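## Task

Plates E01, E07, E10 and E70 sit one per nest in N1, N2, N3 and N4; read the ID labels to tell which is where. First build a stack in rack S1 with E01 at the bottom, then E07, then E10 on top: the bottom plate lies flat on the rack floor, each upper plate is seated completely in the one below, and every plate's labelled short end points to the rack's front (the side toward the robot). Then release and press the START key on post KP until it latches, but only once that stack is complete and E70 is still correctly in its nest. Finally return all four plates so each lies flat within the locators of the nest it came from, with well A1 at the nest corner marked A1, while START stays latched. Nothing may rely on the gripper to stay put; open the hand and move away at the end.

## Robot and tools

Robot: one four-axis SCARA-type arm (lift, shoulder, elbow, wrist yaw) with a two-finger parallel gripper that always stays level; it cannot tilt. The commanded point, end_effector_position, is midway between the two rubber pads, 2 to 3 cm behind the fingertips. The fingers never fully close, so a key is pushed with one fingertip.

Frames. Scene frame: origin on the table surface under the arm base, +z up, +y to the left when looking along +x. Gripper frame: fingers point along its +x, they open and close along its y, z is vertical. Motion offsets are given in the gripper frame.

execute_actions(actions): actions is a list of actions; each action is a table of 0 to 15 rows, one row per control step of 1/30 s; a table shorter than 15 rows repeats its final row for the remaining steps. An empty list only fetches state and images. A row is 5 numbers, each in [-1, 1]: dx, dy, dz, rz, opening. dx, dy, dz, rz are an offset (not a pose) from the gripper's measured pose at the start of that action, in gripper axes; every row refers to that same start, not to the preceding row. Scale: 1.0 = 0.6 m for dx, dy, dz and 180 degrees for rz; rz turns from +x toward +y. opening is absolute: +1 = fully open (0.140 m), -1 = closed (pads still 0.066 m apart). Each step the commanded pose is clipped to within 70 mm and 16 degrees of the measured pose, so large offsets need several actions; the arm goes only to the last clipped pose.

move(target, speed, blocking): target is one such 5-number row; its offsets count from the pose shown in the latest result that reports one, in gripper axes, same scale; opening is absolute and is sent when the move begins. The arm follows a straight path lasting 0.5 to 10 s (cut off at 10 s), turning the short way. speed is in m/s, 0.002 to 0.5, default 0.25; rotation is capped at twice that in rad/s. The path ignores obstacles, and actual hand speed can exceed speed, especially with the arm nearly straight. Faster contact and targets set deeper past contact mean harder impacts. blocking=false returns after 0.5 s while motion continues; until a result shows the move has ended, other moves and execute_actions are refused, so use wait or stop first. The result adds a move: line: done (at rest near target) or e.g. off_target, moving, held, fault, plus limits (paced = pose clipped; held = some steps blocked by a check, after which the arm may jump faster), and the distance from target.

wait(seconds): 0 to 10; lets the scene run with the last command held; returns early if a running move finishes. stop(): brakes a running move (needs braking room; fingers continue). zoom_image(camera, region): camera is cam_head_left, cam_head_right or cam_wrist; region is [x0, y0, x1, y1] in pixels of that camera's 504x504 image, origin top-left, at most 504 by 504. finished_scene(scene): ends the current scene, given its number, irreversibly; replying without a tool call also ends everything.

Reading results. The state line gives end_effector_position (m) and end_effector_quat_wxyz in the scene frame; at long reach the printed position may be off. Joint positions lists lift (m, 0.000 to 0.550), shoulder (-2.000 to 2.000), elbow (-2.800 to 2.800), wrist yaw (-12.566 to 12.566 rad), then pad gap (m). grip_measured is the finger opening on the command scale. Hand target is where the controller is currently steering. A pose unreachable line means a clearance check altered or blocked the command. Camera calibration for the two head cameras and the wrist camera is provided; results list cameras whose numbers changed.

Gripping. Away from the ends of the scale, the fingers go where grip_measured equals the number commanded. To hold firmly, command about 0.04 below grip_measured; less holds more gently. Closing from full open takes at least about 0.6 s. Readings may carry a constant offset of about 1 mm. A fast close can squeeze hard enough to spring the fingers open.

Plates. On each labelled plate, well A1 sits at the labelled short end, in the corner opposite the labelled long side. Small drops of a few millimetres when releasing are fine; long falls fail the task. Loose objects may occasionally be nudged by an outside push.

Avoid: pressing or even lighting START before the stack and the unlisted plate are correct; knocking anything off the table; an elbow reading within 0.4 rad of 0 (the arm may fold and fault); contact loads reaching the limits (lift 52.8 N, shoulder 7.92 N m, elbow 3.96 N m, wrist yaw 1.32 N m, held weight included), which freeze the arm for 10 s and drop the rest of the call; holding loads long enough to overheat (MOTOR HOT from 85 °C, OVER-TEMPERATURE FAULT and brakes at 100 °C). Repeating a small offset against a rigid surface does not press harder, since offsets start from the measured pose. The simulation runs on while you reason, holding the last command.

Each tool is called after ">>>" as name(argument=value, ...), one argument or row to a line, values as JSON.

## Session

I'll start by looking at the scene.

>>> execute_actions(
  actions=[],
)

Scene clock: 0.00 s.
end_effector_position=(+0.7584, +0.1695, +0.3787) grip_measured=+1.00 end_effector_quat_wxyz=(+0.994, +0.000, +0.000, +0.107)
Joint positions: [ 0.374  0.718  2.236 -2.74   0.14 ]
Hand target: +0.758, +0.169, +0.379; +0.994, +0.000, +0.000, +0.107

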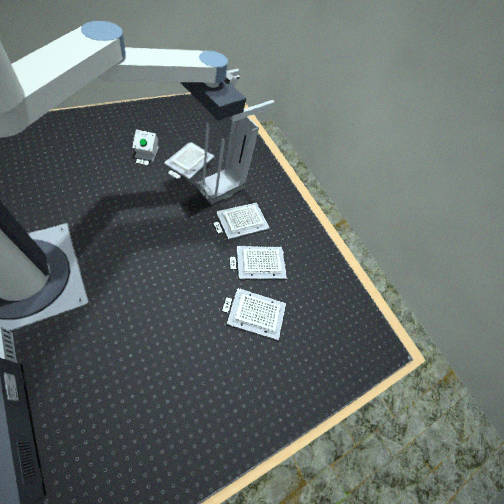

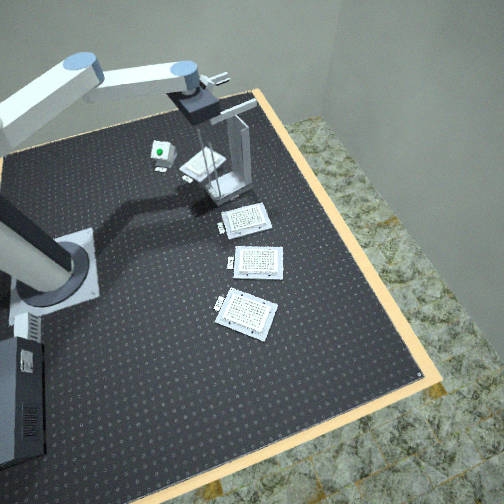

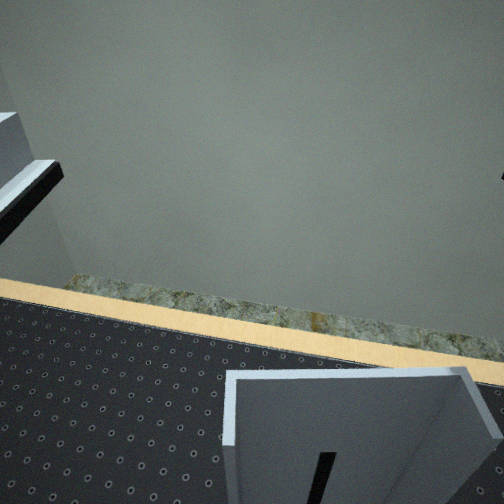

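>>> zoom_image(
  camera="cam_head_left",
  region=[120, 90, 300, 270],
)

>>> zoom_image(
  camera="cam_head_left",
  region=[200, 190, 320, 350],
)

>>> zoom_image(
  camera="cam_head_right",
  region=[130, 90, 300, 260],
)

>>> zoom_image(
  camera="cam_head_right",
  region=[200, 190, 320, 350],
)

Region (120, 90, 300, 270) of cam_head_left's 504x504 image, scaled by 2.800, with more detail than that image has.

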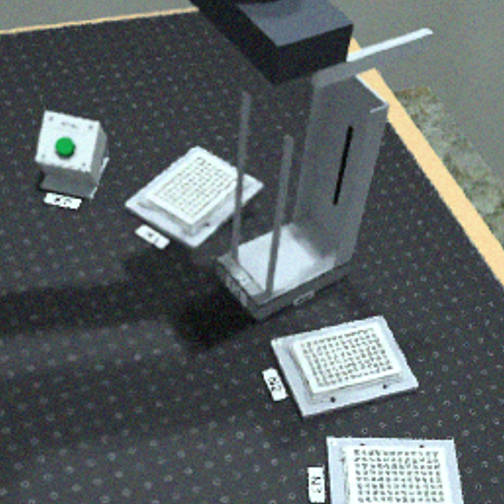

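Region (200, 190, 320, 350) of cam_head_left's 504x504 image, scaled by 3.150, with more detail than that image has; it fills the left 378 columns of this view, and the rest is white.

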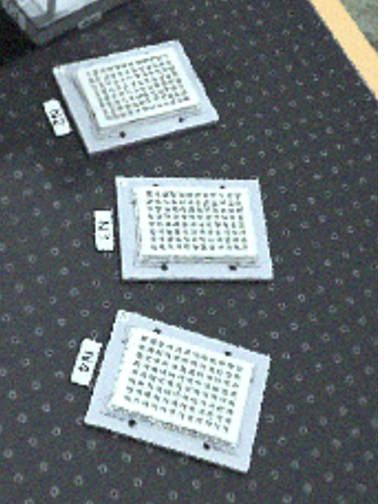

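Region (130, 90, 300, 260) of cam_head_right's 504x504 image, scaled by 2.965, with more detail than that image has.

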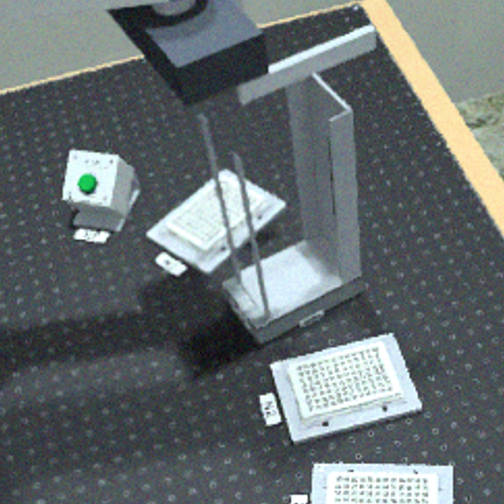

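Region (200, 190, 320, 350) of cam_head_right's 504x504 image, scaled by 3.150, with more detail than that image has; it fills the left 378 columns of this view, and the rest is white.

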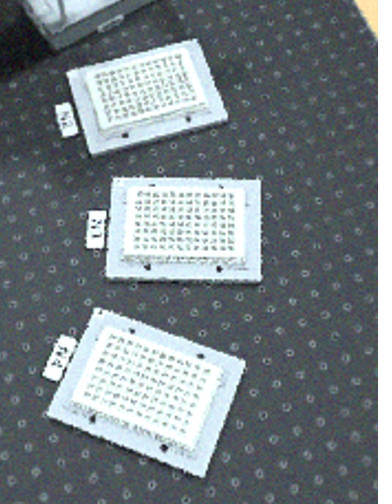

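>>> move(
  target=[-0.4585, -0.2693, 0, -0.1128, 1],
  speed=0.3,
)

>>> move(
  target=[0, 0, -0.4, 0, 1],
  speed=0.3,
)

Scene clock: 25.47 s.
end_effector_position=(+0.5240, -0.0472, +0.3787) grip_measured=+1.00 end_effector_quat_wxyz=(+0.998, +0.000, +0.000, -0.070)
Joint positions: [ 0.374  0.853  0.827 -1.82   0.14 ]
Hand target: +0.524, -0.047, +0.379; +0.998, +0.000, +0.000, -0.070
Off the commanded pose: 0.000 m, 0 deg.
move: done
camera_calibration (this result's frames):
cam_wrist: T_world_to_cam=[[-0.134334, -0.990935, -0.0014632, 0.0341469], [-0.595443, 0.0818999, -0.799212, 0.606367], [0.792087, -0.10649, -0.601047, -0.0966431], [0, 0, 0, 1]] pos_world=[0.442194, -0.0261156, 0.426579]

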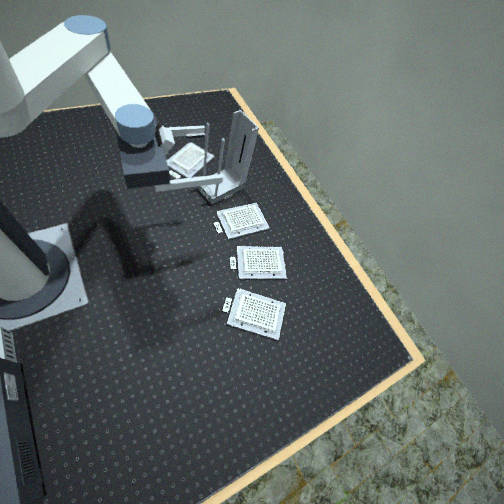

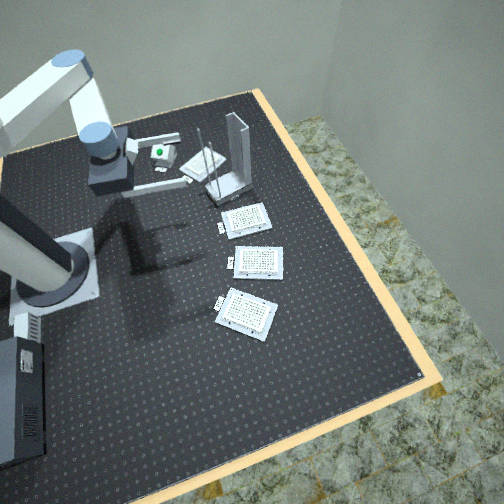

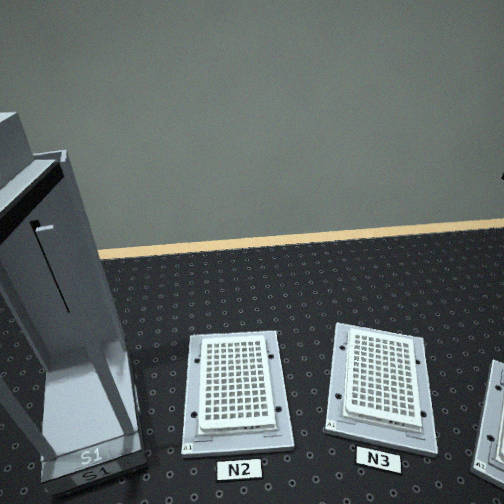

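Scene clock: 26.73 s.
end_effector_position=(+0.5240, -0.0473, +0.1386) grip_measured=+1.00 end_effector_quat_wxyz=(+0.998, +0.000, +0.000, -0.070)
Joint positions: [ 0.134  0.853  0.827 -1.82   0.14 ]
Hand target: +0.524, -0.047, +0.139; +0.998, +0.000, +0.000, -0.070
Off the commanded pose: 0.000 m, 0 deg.
move: done
camera_calibration (this result's frames):
cam_wrist: T_world_to_cam=[[-0.134388, -0.990928, -0.0014632, 0.0338133], [-0.595438, 0.0819323, -0.799212, 0.414502], [0.792081, -0.106533, -0.601047, -0.24092], [0, 0, 0, 1]] pos_world=[0.442182, -0.0261204, 0.18652]

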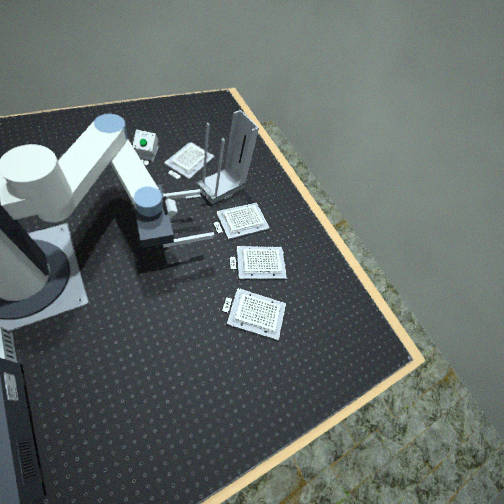

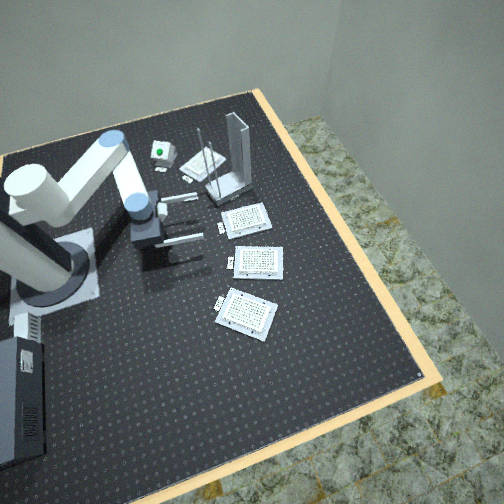

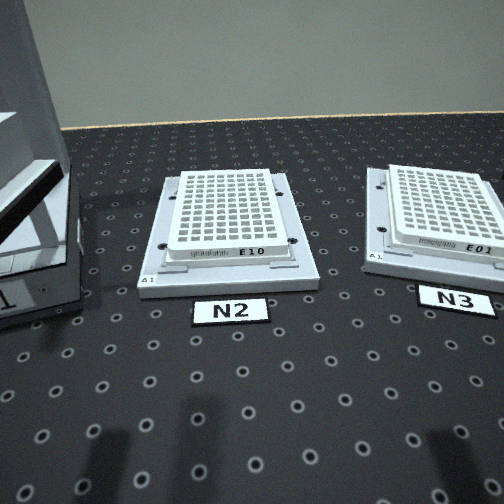

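>>> zoom_image(
  camera="cam_wrist",
  region=[120, 150, 504, 330],
)

Region (120, 150, 504, 330) of cam_wrist's 504x504 image, scaled by 1.312, with more detail than that image has; it fills the top 236 rows of this view, and the rest is white.

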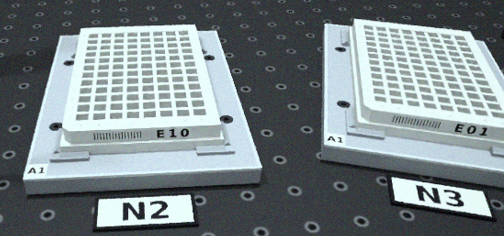

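>>> move(
  target=[0.0482, -0.177, 0, -0.0871, 1],
  speed=0.3,
)

Scene clock: 46.93 s.
end_effector_position=(+0.5379, -0.1564, +0.1386) grip_measured=+1.00 end_effector_quat_wxyz=(+0.979, +0.000, +0.000, -0.205)
Joint positions: [ 0.134  0.522  1.015 -1.951  0.14 ]
Hand target: +0.538, -0.156, +0.139; +0.979, +0.000, +0.000, -0.205
Off the commanded pose: 0.000 m, 0 deg.
move: done
camera_calibration (this result's frames):
cam_wrist: T_world_to_cam=[[-0.397079, -0.917783, -0.0014632, 0.0802217], [-0.551168, 0.239737, -0.799212, 0.432581], [0.733854, -0.316544, -0.601047, -0.265068], [0, 0, 0, 1]] pos_world=[0.4648, -0.113985, 0.186522]

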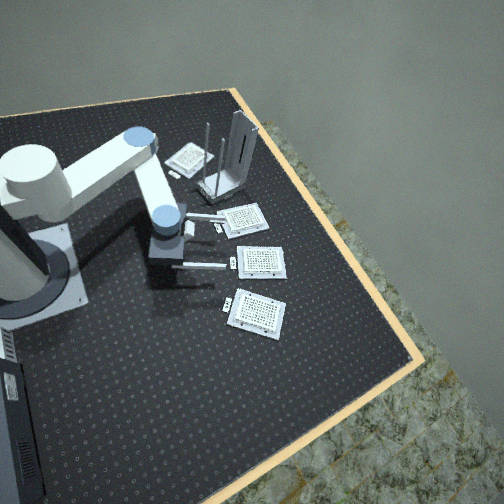

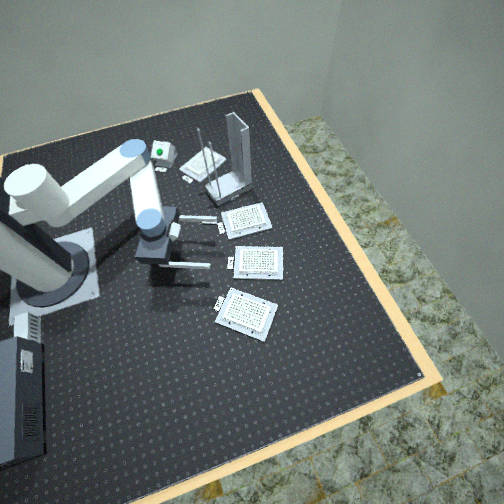

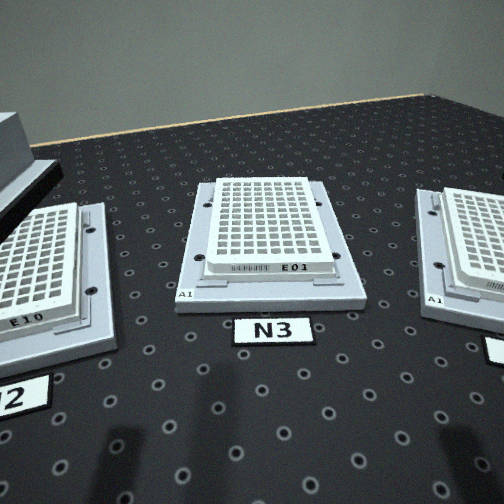

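>>> zoom_image(
  camera="cam_wrist",
  region=[160, 160, 380, 330],
)

Region (160, 160, 380, 330) of cam_wrist's 504x504 image, scaled by 2.291, with more detail than that image has; it fills the top 389 rows of this view, and the rest is white.

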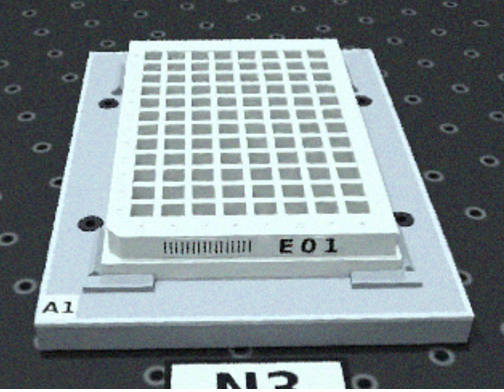

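>>> move(
  target=[0, 0, 0, -0.09, 1],
  speed=0.4,
)

Scene clock: 95.90 s.
end_effector_position=(+0.5379, -0.1564, +0.1386) grip_measured=+1.00 end_effector_quat_wxyz=(+0.940, +0.000, +0.000, -0.341)
Joint positions: [ 0.134  0.657  1.055 -2.408  0.14 ]
Hand target: +0.538, -0.156, +0.139; +0.940, +0.000, +0.000, -0.341
Off the commanded pose: 0.000 m, 0 deg.
move: done
camera_calibration (this result's frames):
cam_wrist: T_world_to_cam=[[-0.636966, -0.77089, -0.0014632, 0.232334], [-0.462597, 0.383749, -0.799212, 0.407454], [0.616666, -0.508394, -0.601047, -0.232028], [0, 0, 0, 1]] pos_world=[0.47956, -0.0952176, 0.186522]

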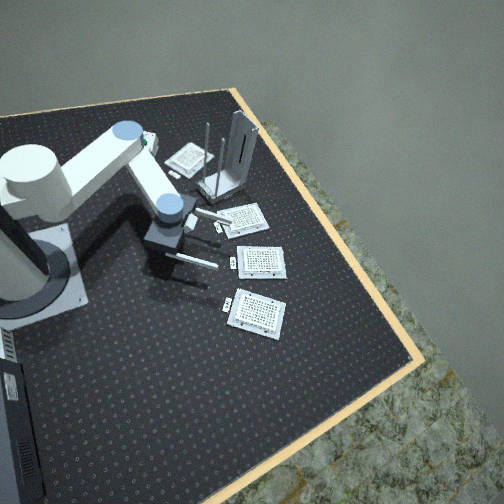

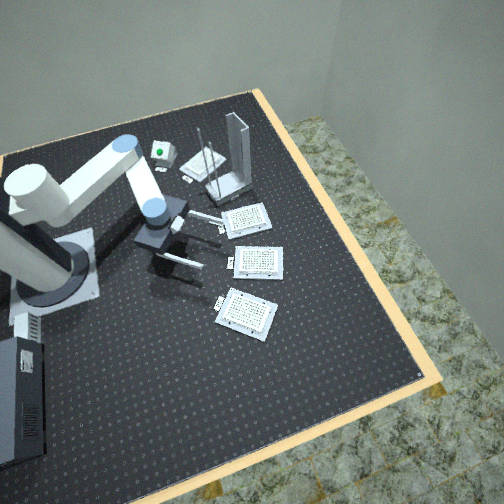

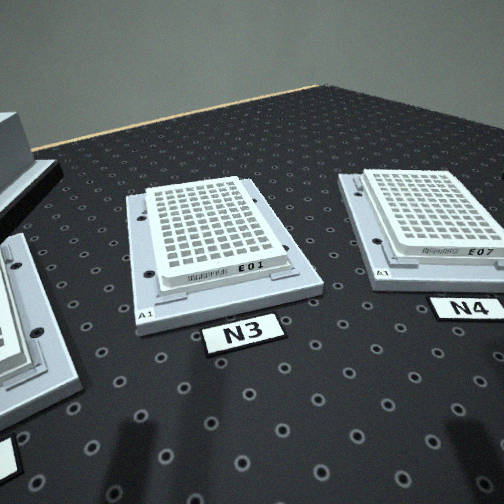

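>>> zoom_image(
  camera="cam_wrist",
  region=[330, 160, 504, 330],
)

Region (330, 160, 504, 330) of cam_wrist's 504x504 image, scaled by 2.897, with more detail than that image has; it fills the top 492 rows of this view, and the rest is white.

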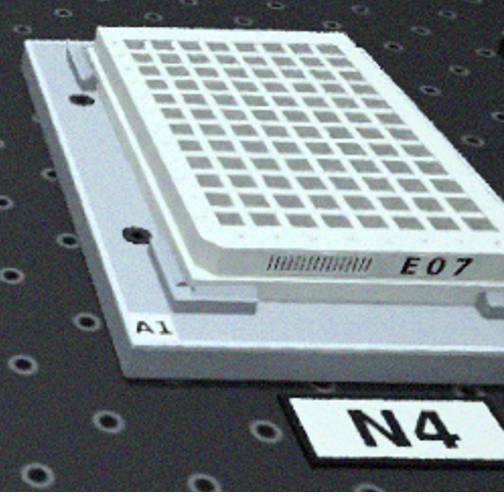

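>>> move(
  target=[-0.2817, 0.2998, 0, 0.3021, 1],
  speed=0.4,
)

Scene clock: 102.93 s.
end_effector_position=(+0.5235, +0.0901, +0.1386) grip_measured=+1.00 end_effector_quat_wxyz=(+0.992, +0.000, +0.000, +0.127)
Joint positions: [ 0.134  1.227  0.861 -1.834  0.14 ]
Hand target: +0.523, +0.090, +0.139; +0.992, +0.000, +0.000, +0.126
Off the commanded pose: 0.000 m, 0 deg.
move: done
camera_calibration (this result's frames):
cam_wrist: T_world_to_cam=[[0.256262, -0.966606, -0.0014632, -0.0368381], [-0.581277, -0.152896, -0.799212, 0.416664], [0.7723, 0.205659, -0.601047, -0.243619], [0, 0, 0, 1]] pos_world=[0.439785, 0.0782006, 0.186522]

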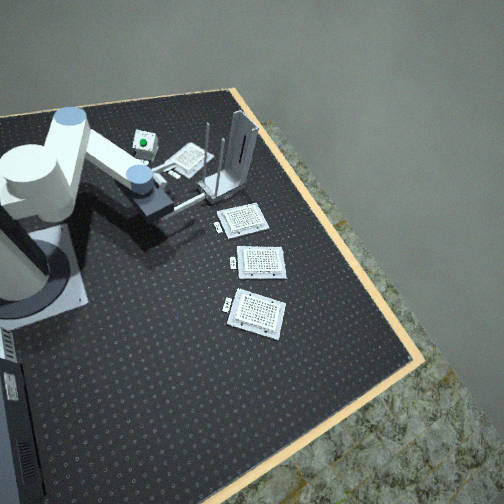

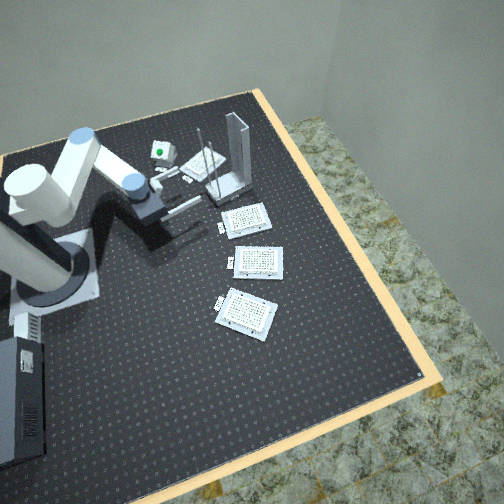

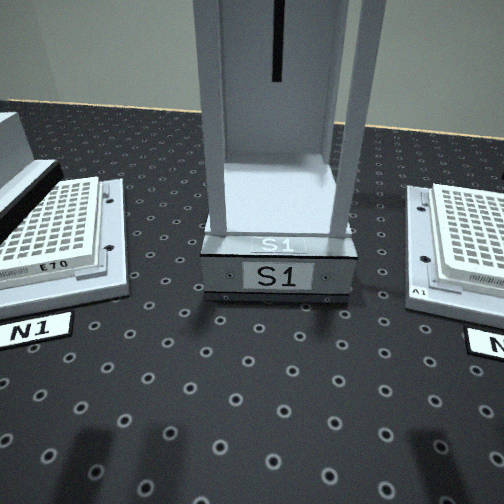

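>>> zoom_image(
  camera="cam_wrist",
  region=[180, 130, 380, 310],
)

Region (180, 130, 380, 310) of cam_wrist's 504x504 image, scaled by 2.520, with more detail than that image has; it fills the top 454 rows of this view, and the rest is white.

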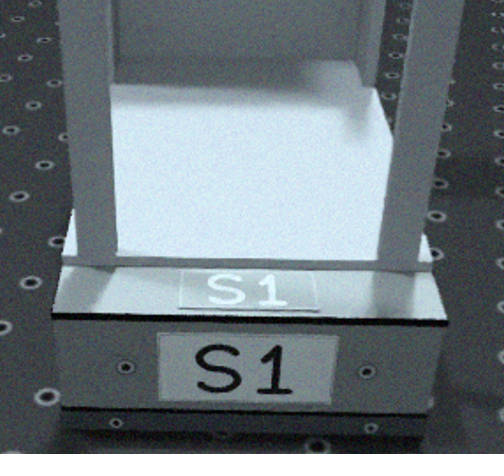

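>>> zoom_image(
  camera="cam_head_left",
  region=[120, 140, 220, 230],
)

>>> zoom_image(
  camera="cam_head_right",
  region=[120, 140, 220, 230],
)

Region (120, 140, 220, 230) of cam_head_left's 504x504 image, scaled by 5.040, with more detail than that image has; it fills the top 454 rows of this view, and the rest is white.

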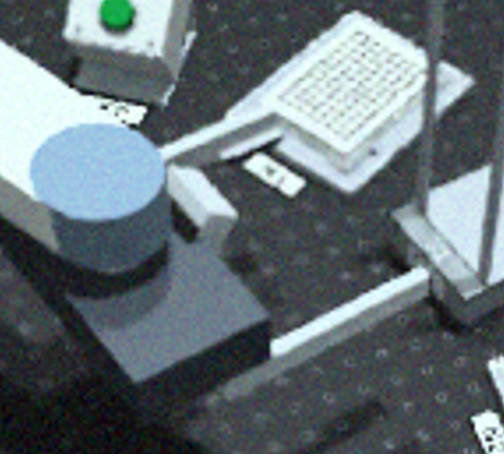

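Region (120, 140, 220, 230) of cam_head_right's 504x504 image, scaled by 5.040, with more detail than that image has; it fills the top 454 rows of this view, and the rest is white.

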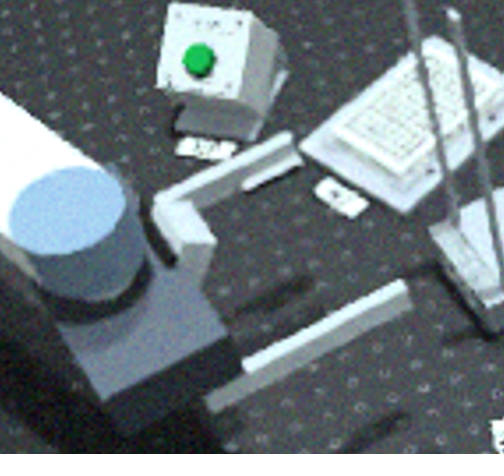

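>>> move(
  target=[0.1094, -0.5537, -0.0643, -0.2047, 1],
  speed=0.4,
)

Scene clock: 141.00 s.
end_effector_position=(+0.6706, -0.2149, +0.1001) grip_measured=+1.00 end_effector_quat_wxyz=(+0.981, +0.000, +0.000, -0.193)
Joint positions: [ 0.095  0.215  1.752 -2.356  0.14 ]
Hand target: +0.671, -0.215, +0.100; +0.981, +0.000, +0.000, -0.193
Off the commanded pose: 0.000 m, 0 deg.
move: done; limits=paced
camera_calibration (this result's frames):
cam_wrist: T_world_to_cam=[[-0.374414, -0.92726, -0.0014632, 0.0619752], [-0.556891, 0.226125, -0.799212, 0.489812], [0.741409, -0.298422, -0.601047, -0.405293], [0, 0, 0, 1]] pos_world=[0.596464, -0.17424, 0.147954]

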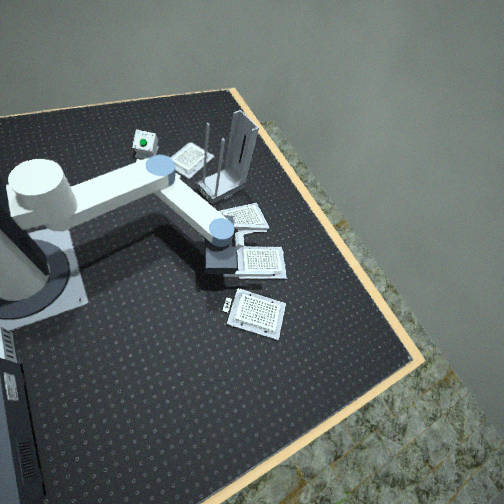

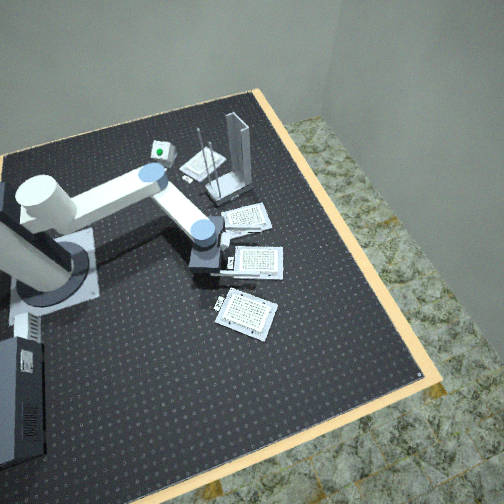

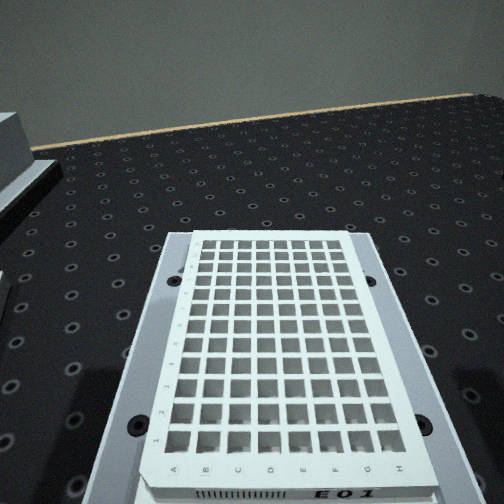

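>>> move(
  target=[0.0033, -0.001, -0.1085, 0, -0.1],
  speed=0.15,
)

Scene clock: 154.43 s.
end_effector_position=(+0.6722, -0.2161, +0.0349) grip_measured=-0.10 end_effector_quat_wxyz=(+0.981, +0.000, +0.000, -0.193)
Joint positions: [ 0.03   0.208  1.764 -2.361  0.099]
Hand target: +0.672, -0.216, +0.035; +0.981, +0.000, +0.000, -0.193
Off the commanded pose: 0.000 m, 0 deg.
move: done
camera_calibration (this result's frames):
cam_wrist: T_world_to_cam=[[-0.374177, -0.927356, -0.0014632, 0.0611519], [-0.556948, 0.225983, -0.799212, 0.438916], [0.741485, -0.298232, -0.601047, -0.446024], [0, 0, 0, 1]] pos_world=[0.598055, -0.175496, 0.0827953]

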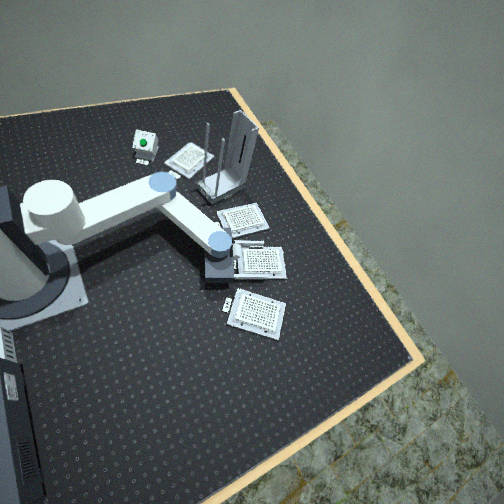

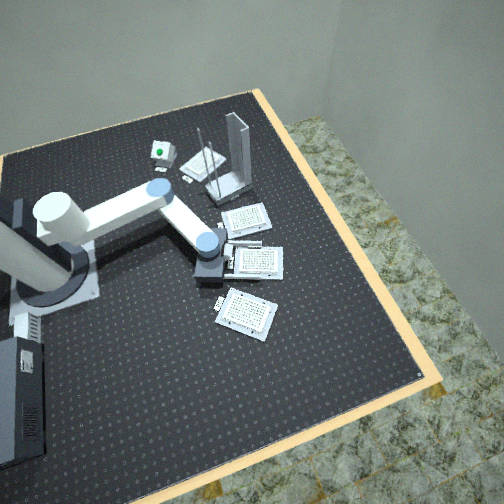

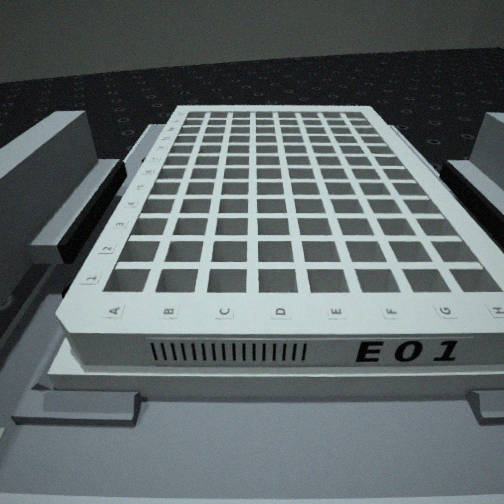

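>>> execute_actions(
  actions=[
    [[0,0,-0.0015,0,-0.3],[0,0,-0.0015,0,-0.4],[0,0,-0.0015,0,-0.45],[0,0,-0.0015,0,-0.5]],
    [[0,0,0,0,-0.53],[0,0,0,0,-0.55],[0,0,0,0,-0.57],[0,0,0,0,-0.59],[0,0,0,0,-0.61],[0,0,0,0,-0.63],[0,0,0,0,-0.65]],
  ],
)

Scene clock: 161.93 s.
end_effector_position=(+0.6724, -0.2158, +0.0339) grip_measured=-0.56 end_effector_quat_wxyz=(+0.981, +0.000, +0.000, -0.192)
Joint positions: [ 0.029  0.209  1.764 -2.36   0.082]
Hand target: +0.672, -0.216, +0.034; +0.981, +0.000, +0.000, -0.193
Off the commanded pose: 0.000 m, 0 deg.
camera_calibration (this result's frames):
cam_wrist: T_world_to_cam=[[-0.372729, -0.927939, -0.0014632, 0.0604263], [-0.5573, 0.225113, -0.799212, 0.438245], [0.74195, -0.297074, -0.601047, -0.446711], [0, 0, 0, 1]] pos_world=[0.598194, -0.175289, 0.0818443]

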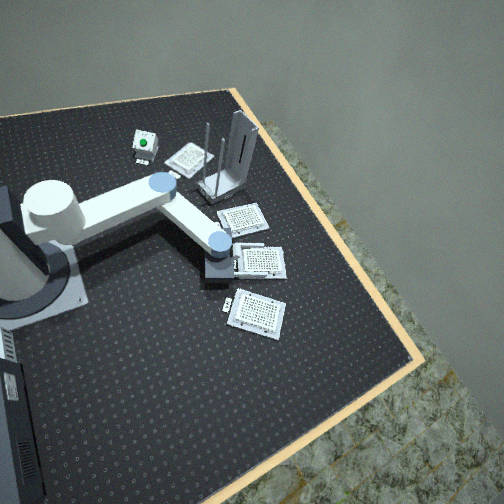

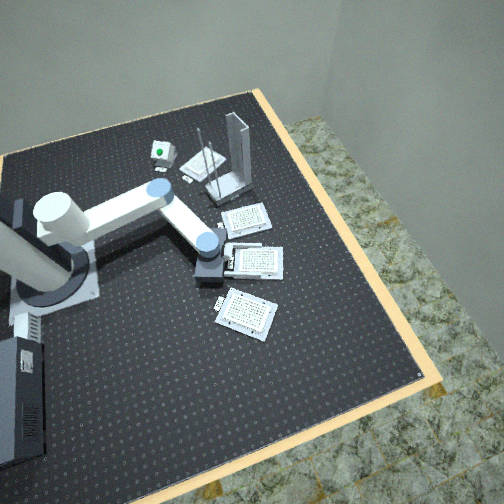

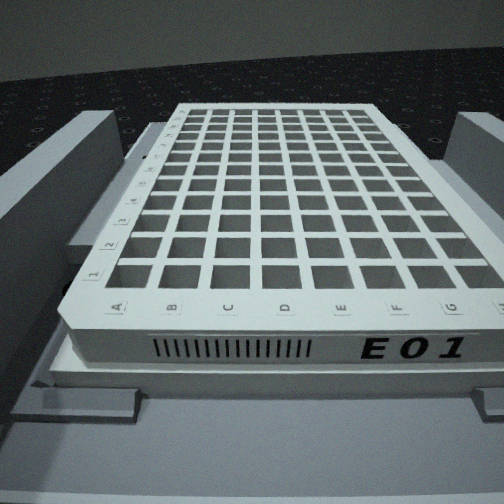

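>>> move(
  target=[0, 0, 0.5433, 0, -0.61],
  speed=0.3,
)

Scene clock: 169.00 s.
end_effector_position=(+0.6724, -0.2158, +0.3600) grip_measured=-0.56 end_effector_quat_wxyz=(+0.981, +0.000, +0.000, -0.192)
Joint positions: [ 0.355  0.209  1.764 -2.36   0.082]
Hand target: +0.672, -0.216, +0.360; +0.981, +0.000, +0.000, -0.192
Off the commanded pose: 0.000 m, 0 deg.
move: done
camera_calibration (this result's frames):
cam_wrist: T_world_to_cam=[[-0.372678, -0.92796, -0.0014632, 0.0608765], [-0.557313, 0.225083, -0.799212, 0.698817], [0.741966, -0.297033, -0.601047, -0.250764], [0, 0, 0, 1]] pos_world=[0.598206, -0.175286, 0.407871]

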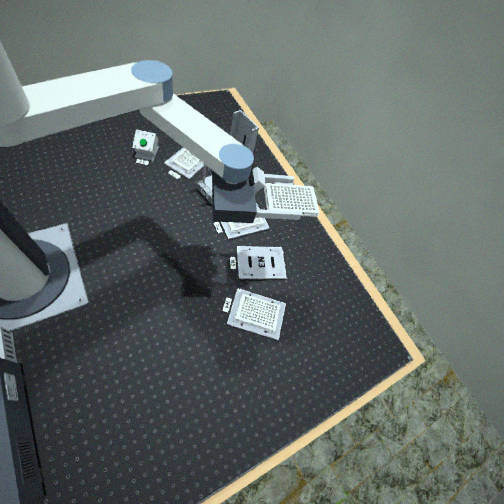

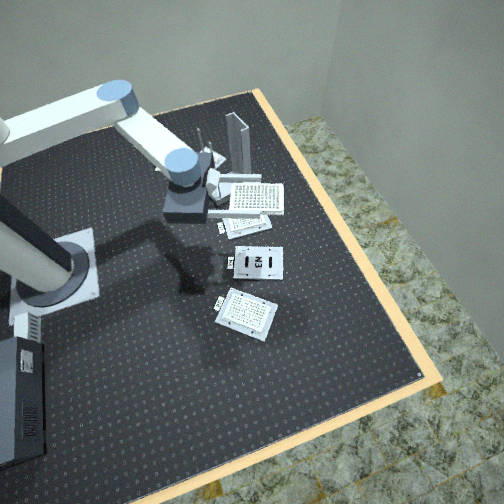

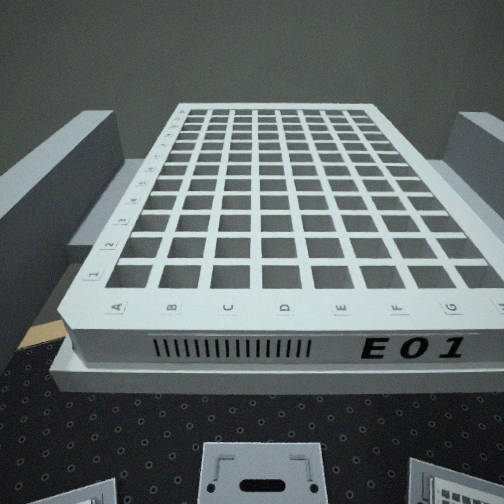

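>>> move(
  target=[-0.1932, 0.5332, 0, 0.1987, -0.61],
  speed=0.3,
)

Scene clock: 173.10 s.
end_effector_position=(+0.6857, +0.1243, +0.3600) grip_measured=-0.56 end_effector_quat_wxyz=(+0.993, +0.000, +0.000, +0.119)
Joint positions: [ 0.355  0.907  1.666 -2.335  0.082]
Hand target: +0.686, +0.124, +0.360; +0.993, +0.000, +0.000, +0.118
Off the commanded pose: 0.000 m, 0 deg.
move: done
camera_calibration (this result's frames):
cam_wrist: T_world_to_cam=[[0.240633, -0.970615, -0.0014632, -0.0337762], [-0.583668, -0.143497, -0.799212, 0.693587], [0.775518, 0.193171, -0.601047, -0.243582], [0, 0, 0, 1]] pos_world=[0.601854, 0.113797, 0.40787]

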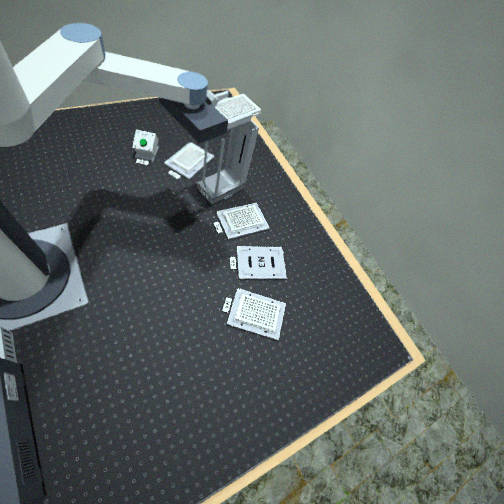

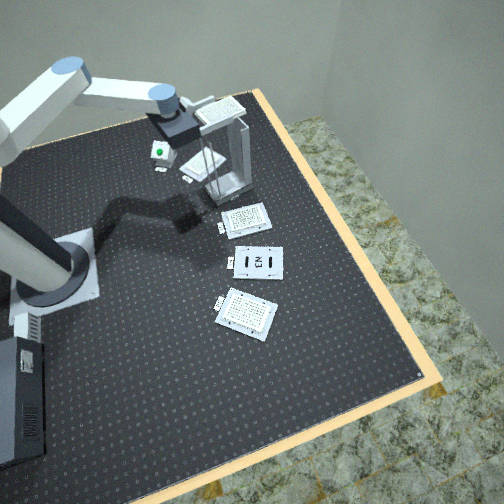

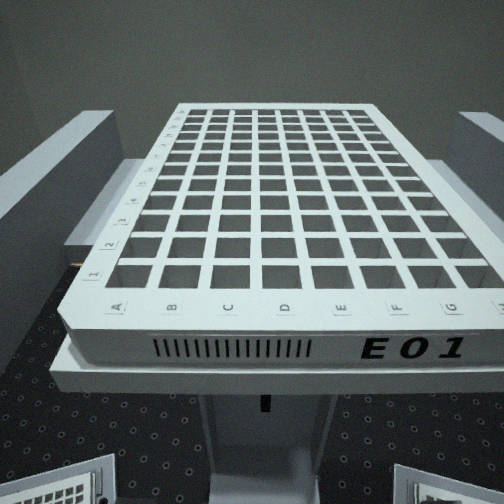

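>>> move(
  target=[0, 0, -0.04, 0, -0.61],
  speed=0.1,
)

Scene clock: 176.00 s.
end_effector_position=(+0.6857, +0.1243, +0.3359) grip_measured=-0.56 end_effector_quat_wxyz=(+0.993, +0.000, +0.000, +0.118)
Joint positions: [ 0.331  0.907  1.666 -2.335  0.082]
Hand target: +0.686, +0.124, +0.336; +0.993, +0.000, +0.000, +0.119
Off the commanded pose: 0.000 m, 0 deg.
move: done
camera_calibration (this result's frames):
cam_wrist: T_world_to_cam=[[0.240529, -0.970641, -0.0014632, -0.0337802], [-0.583683, -0.143435, -0.799212, 0.674346], [0.775538, 0.193088, -0.601047, -0.258045], [0, 0, 0, 1]] pos_world=[0.601853, 0.113761, 0.383798]

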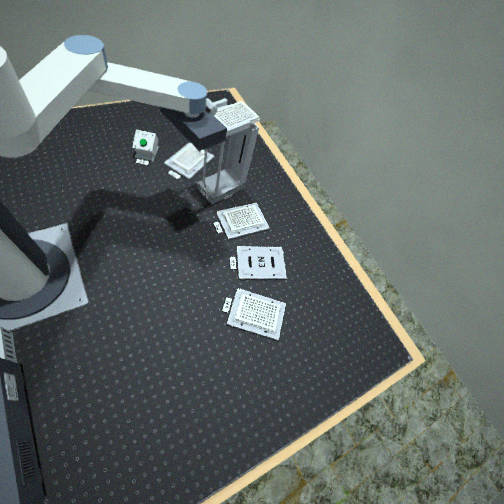

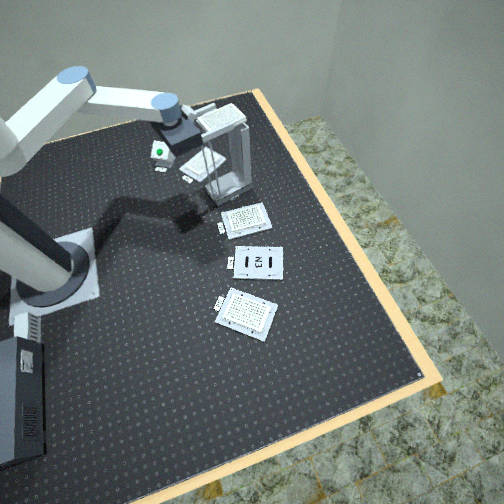

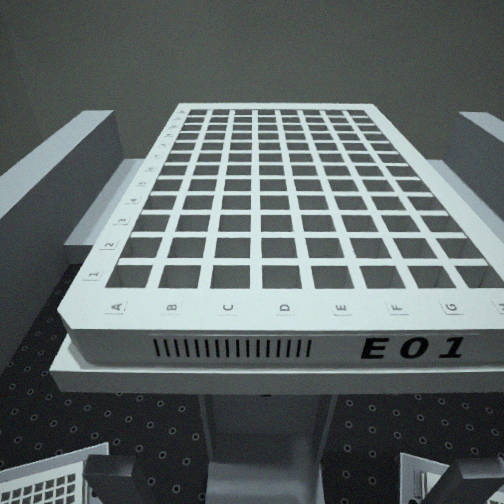

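>>> zoom_image(
  camera="cam_wrist",
  region=[0, 330, 504, 504],
)

Region (0, 330, 504, 504) of cam_wrist's 504x504 image, scaled by 1.000; it fills the top 174 rows of this view, and the rest is white.

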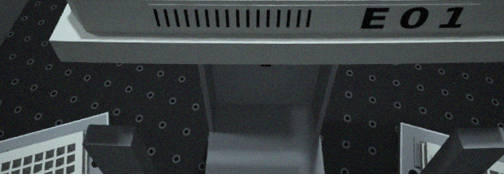

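>>> zoom_image(
  camera="cam_head_right",
  region=[170, 90, 270, 170],
)

>>> zoom_image(
  camera="cam_head_left",
  region=[180, 85, 280, 165],
)

Region (170, 90, 270, 170) of cam_head_right's 504x504 image, scaled by 5.040, with more detail than that image has; it fills the top 403 rows of this view, and the rest is white.

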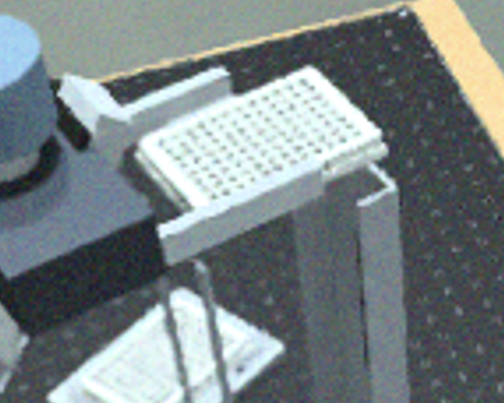

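Region (180, 85, 280, 165) of cam_head_left's 504x504 image, scaled by 5.040, with more detail than that image has; it fills the top 403 rows of this view, and the rest is white.

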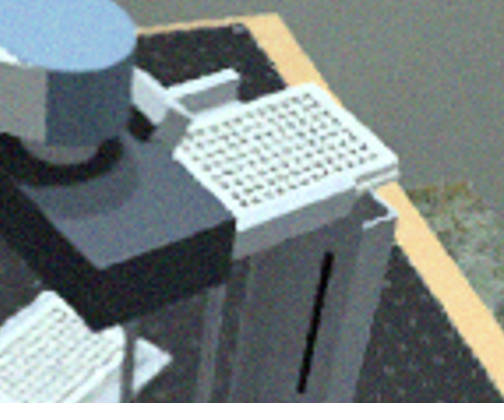

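>>> move(
  target=[-0.0015, 0, -0.03, 0, -0.61],
  speed=0.05,
)

Scene clock: 191.33 s.
end_effector_position=(+0.6849, +0.1240, +0.3178) grip_measured=-0.56 end_effector_quat_wxyz=(+0.993, +0.000, +0.000, +0.118)
Joint positions: [ 0.313  0.909  1.661 -2.333  0.082]
Hand target: +0.685, +0.124, +0.318; +0.993, +0.000, +0.000, +0.118
Off the commanded pose: 0.000 m, 0 deg.
move: done
camera_calibration (this result's frames):
cam_wrist: T_world_to_cam=[[0.240265, -0.970706, -0.0014632, -0.033681], [-0.583722, -0.143276, -0.799212, 0.659387], [0.775591, 0.192877, -0.601047, -0.268222], [0, 0, 0, 1]] pos_world=[0.601022, 0.113514, 0.365727]

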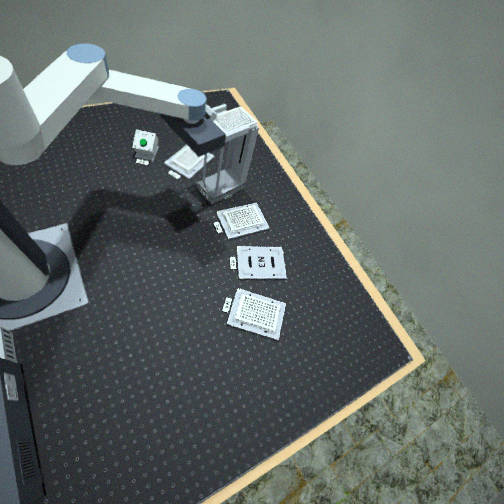

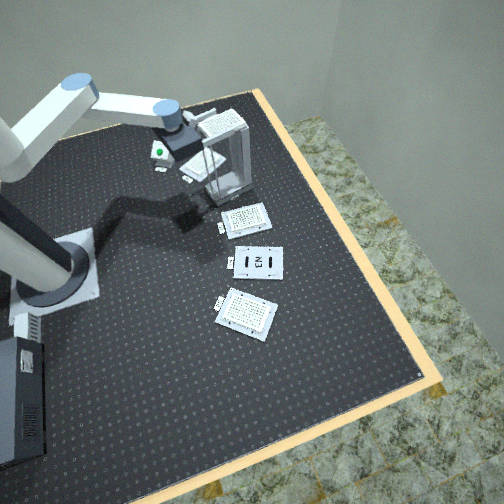

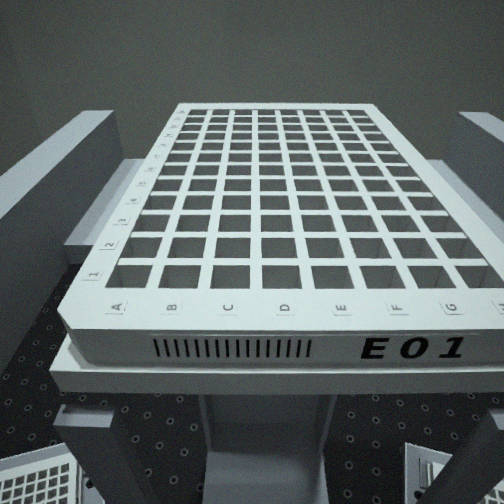

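>>> move(
  target=[0, 0, -0.045, 0, -0.61],
  speed=0.03,
)

Scene clock: 197.03 s.
end_effector_position=(+0.6849, +0.1240, +0.2908) grip_measured=-0.56 end_effector_quat_wxyz=(+0.993, +0.000, +0.000, +0.118)
Joint positions: [ 0.286  0.909  1.661 -2.333  0.082]
Hand target: +0.685, +0.124, +0.291; +0.993, +0.000, +0.000, +0.118
Off the commanded pose: 0.000 m, 0 deg.
move: done
camera_calibration (this result's frames):
cam_wrist: T_world_to_cam=[[0.240226, -0.970716, -0.0014632, -0.0337034], [-0.583728, -0.143252, -0.799212, 0.637748], [0.775599, 0.192845, -0.601047, -0.284494], [0, 0, 0, 1]] pos_world=[0.601021, 0.113506, 0.338653]

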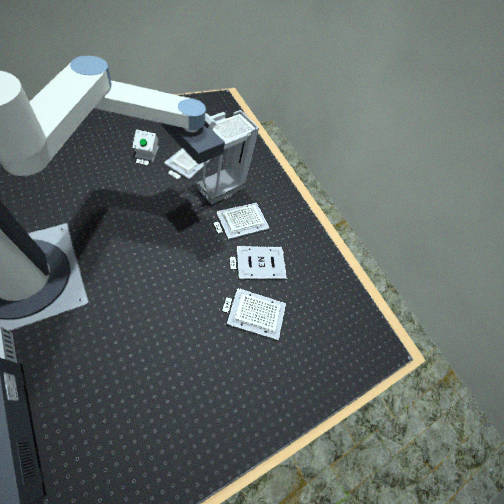

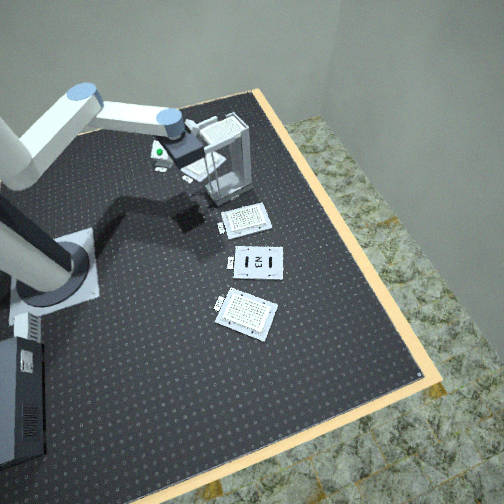

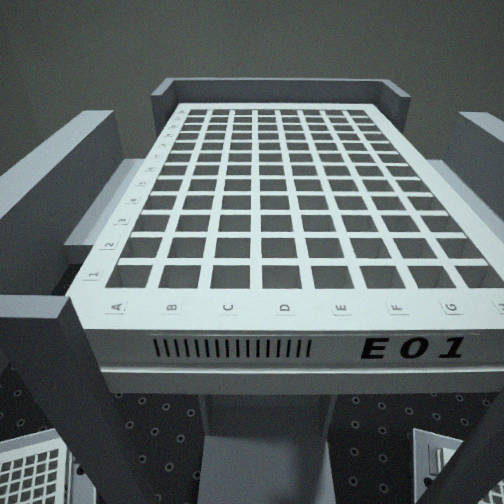

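>>> zoom_image(
  camera="cam_wrist",
  region=[130, 60, 430, 160],
)

Region (130, 60, 430, 160) of cam_wrist's 504x504 image, scaled by 1.680, with more detail than that image has.

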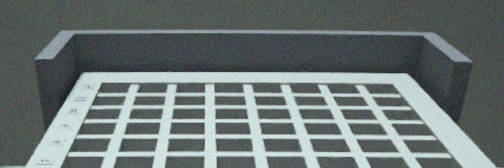

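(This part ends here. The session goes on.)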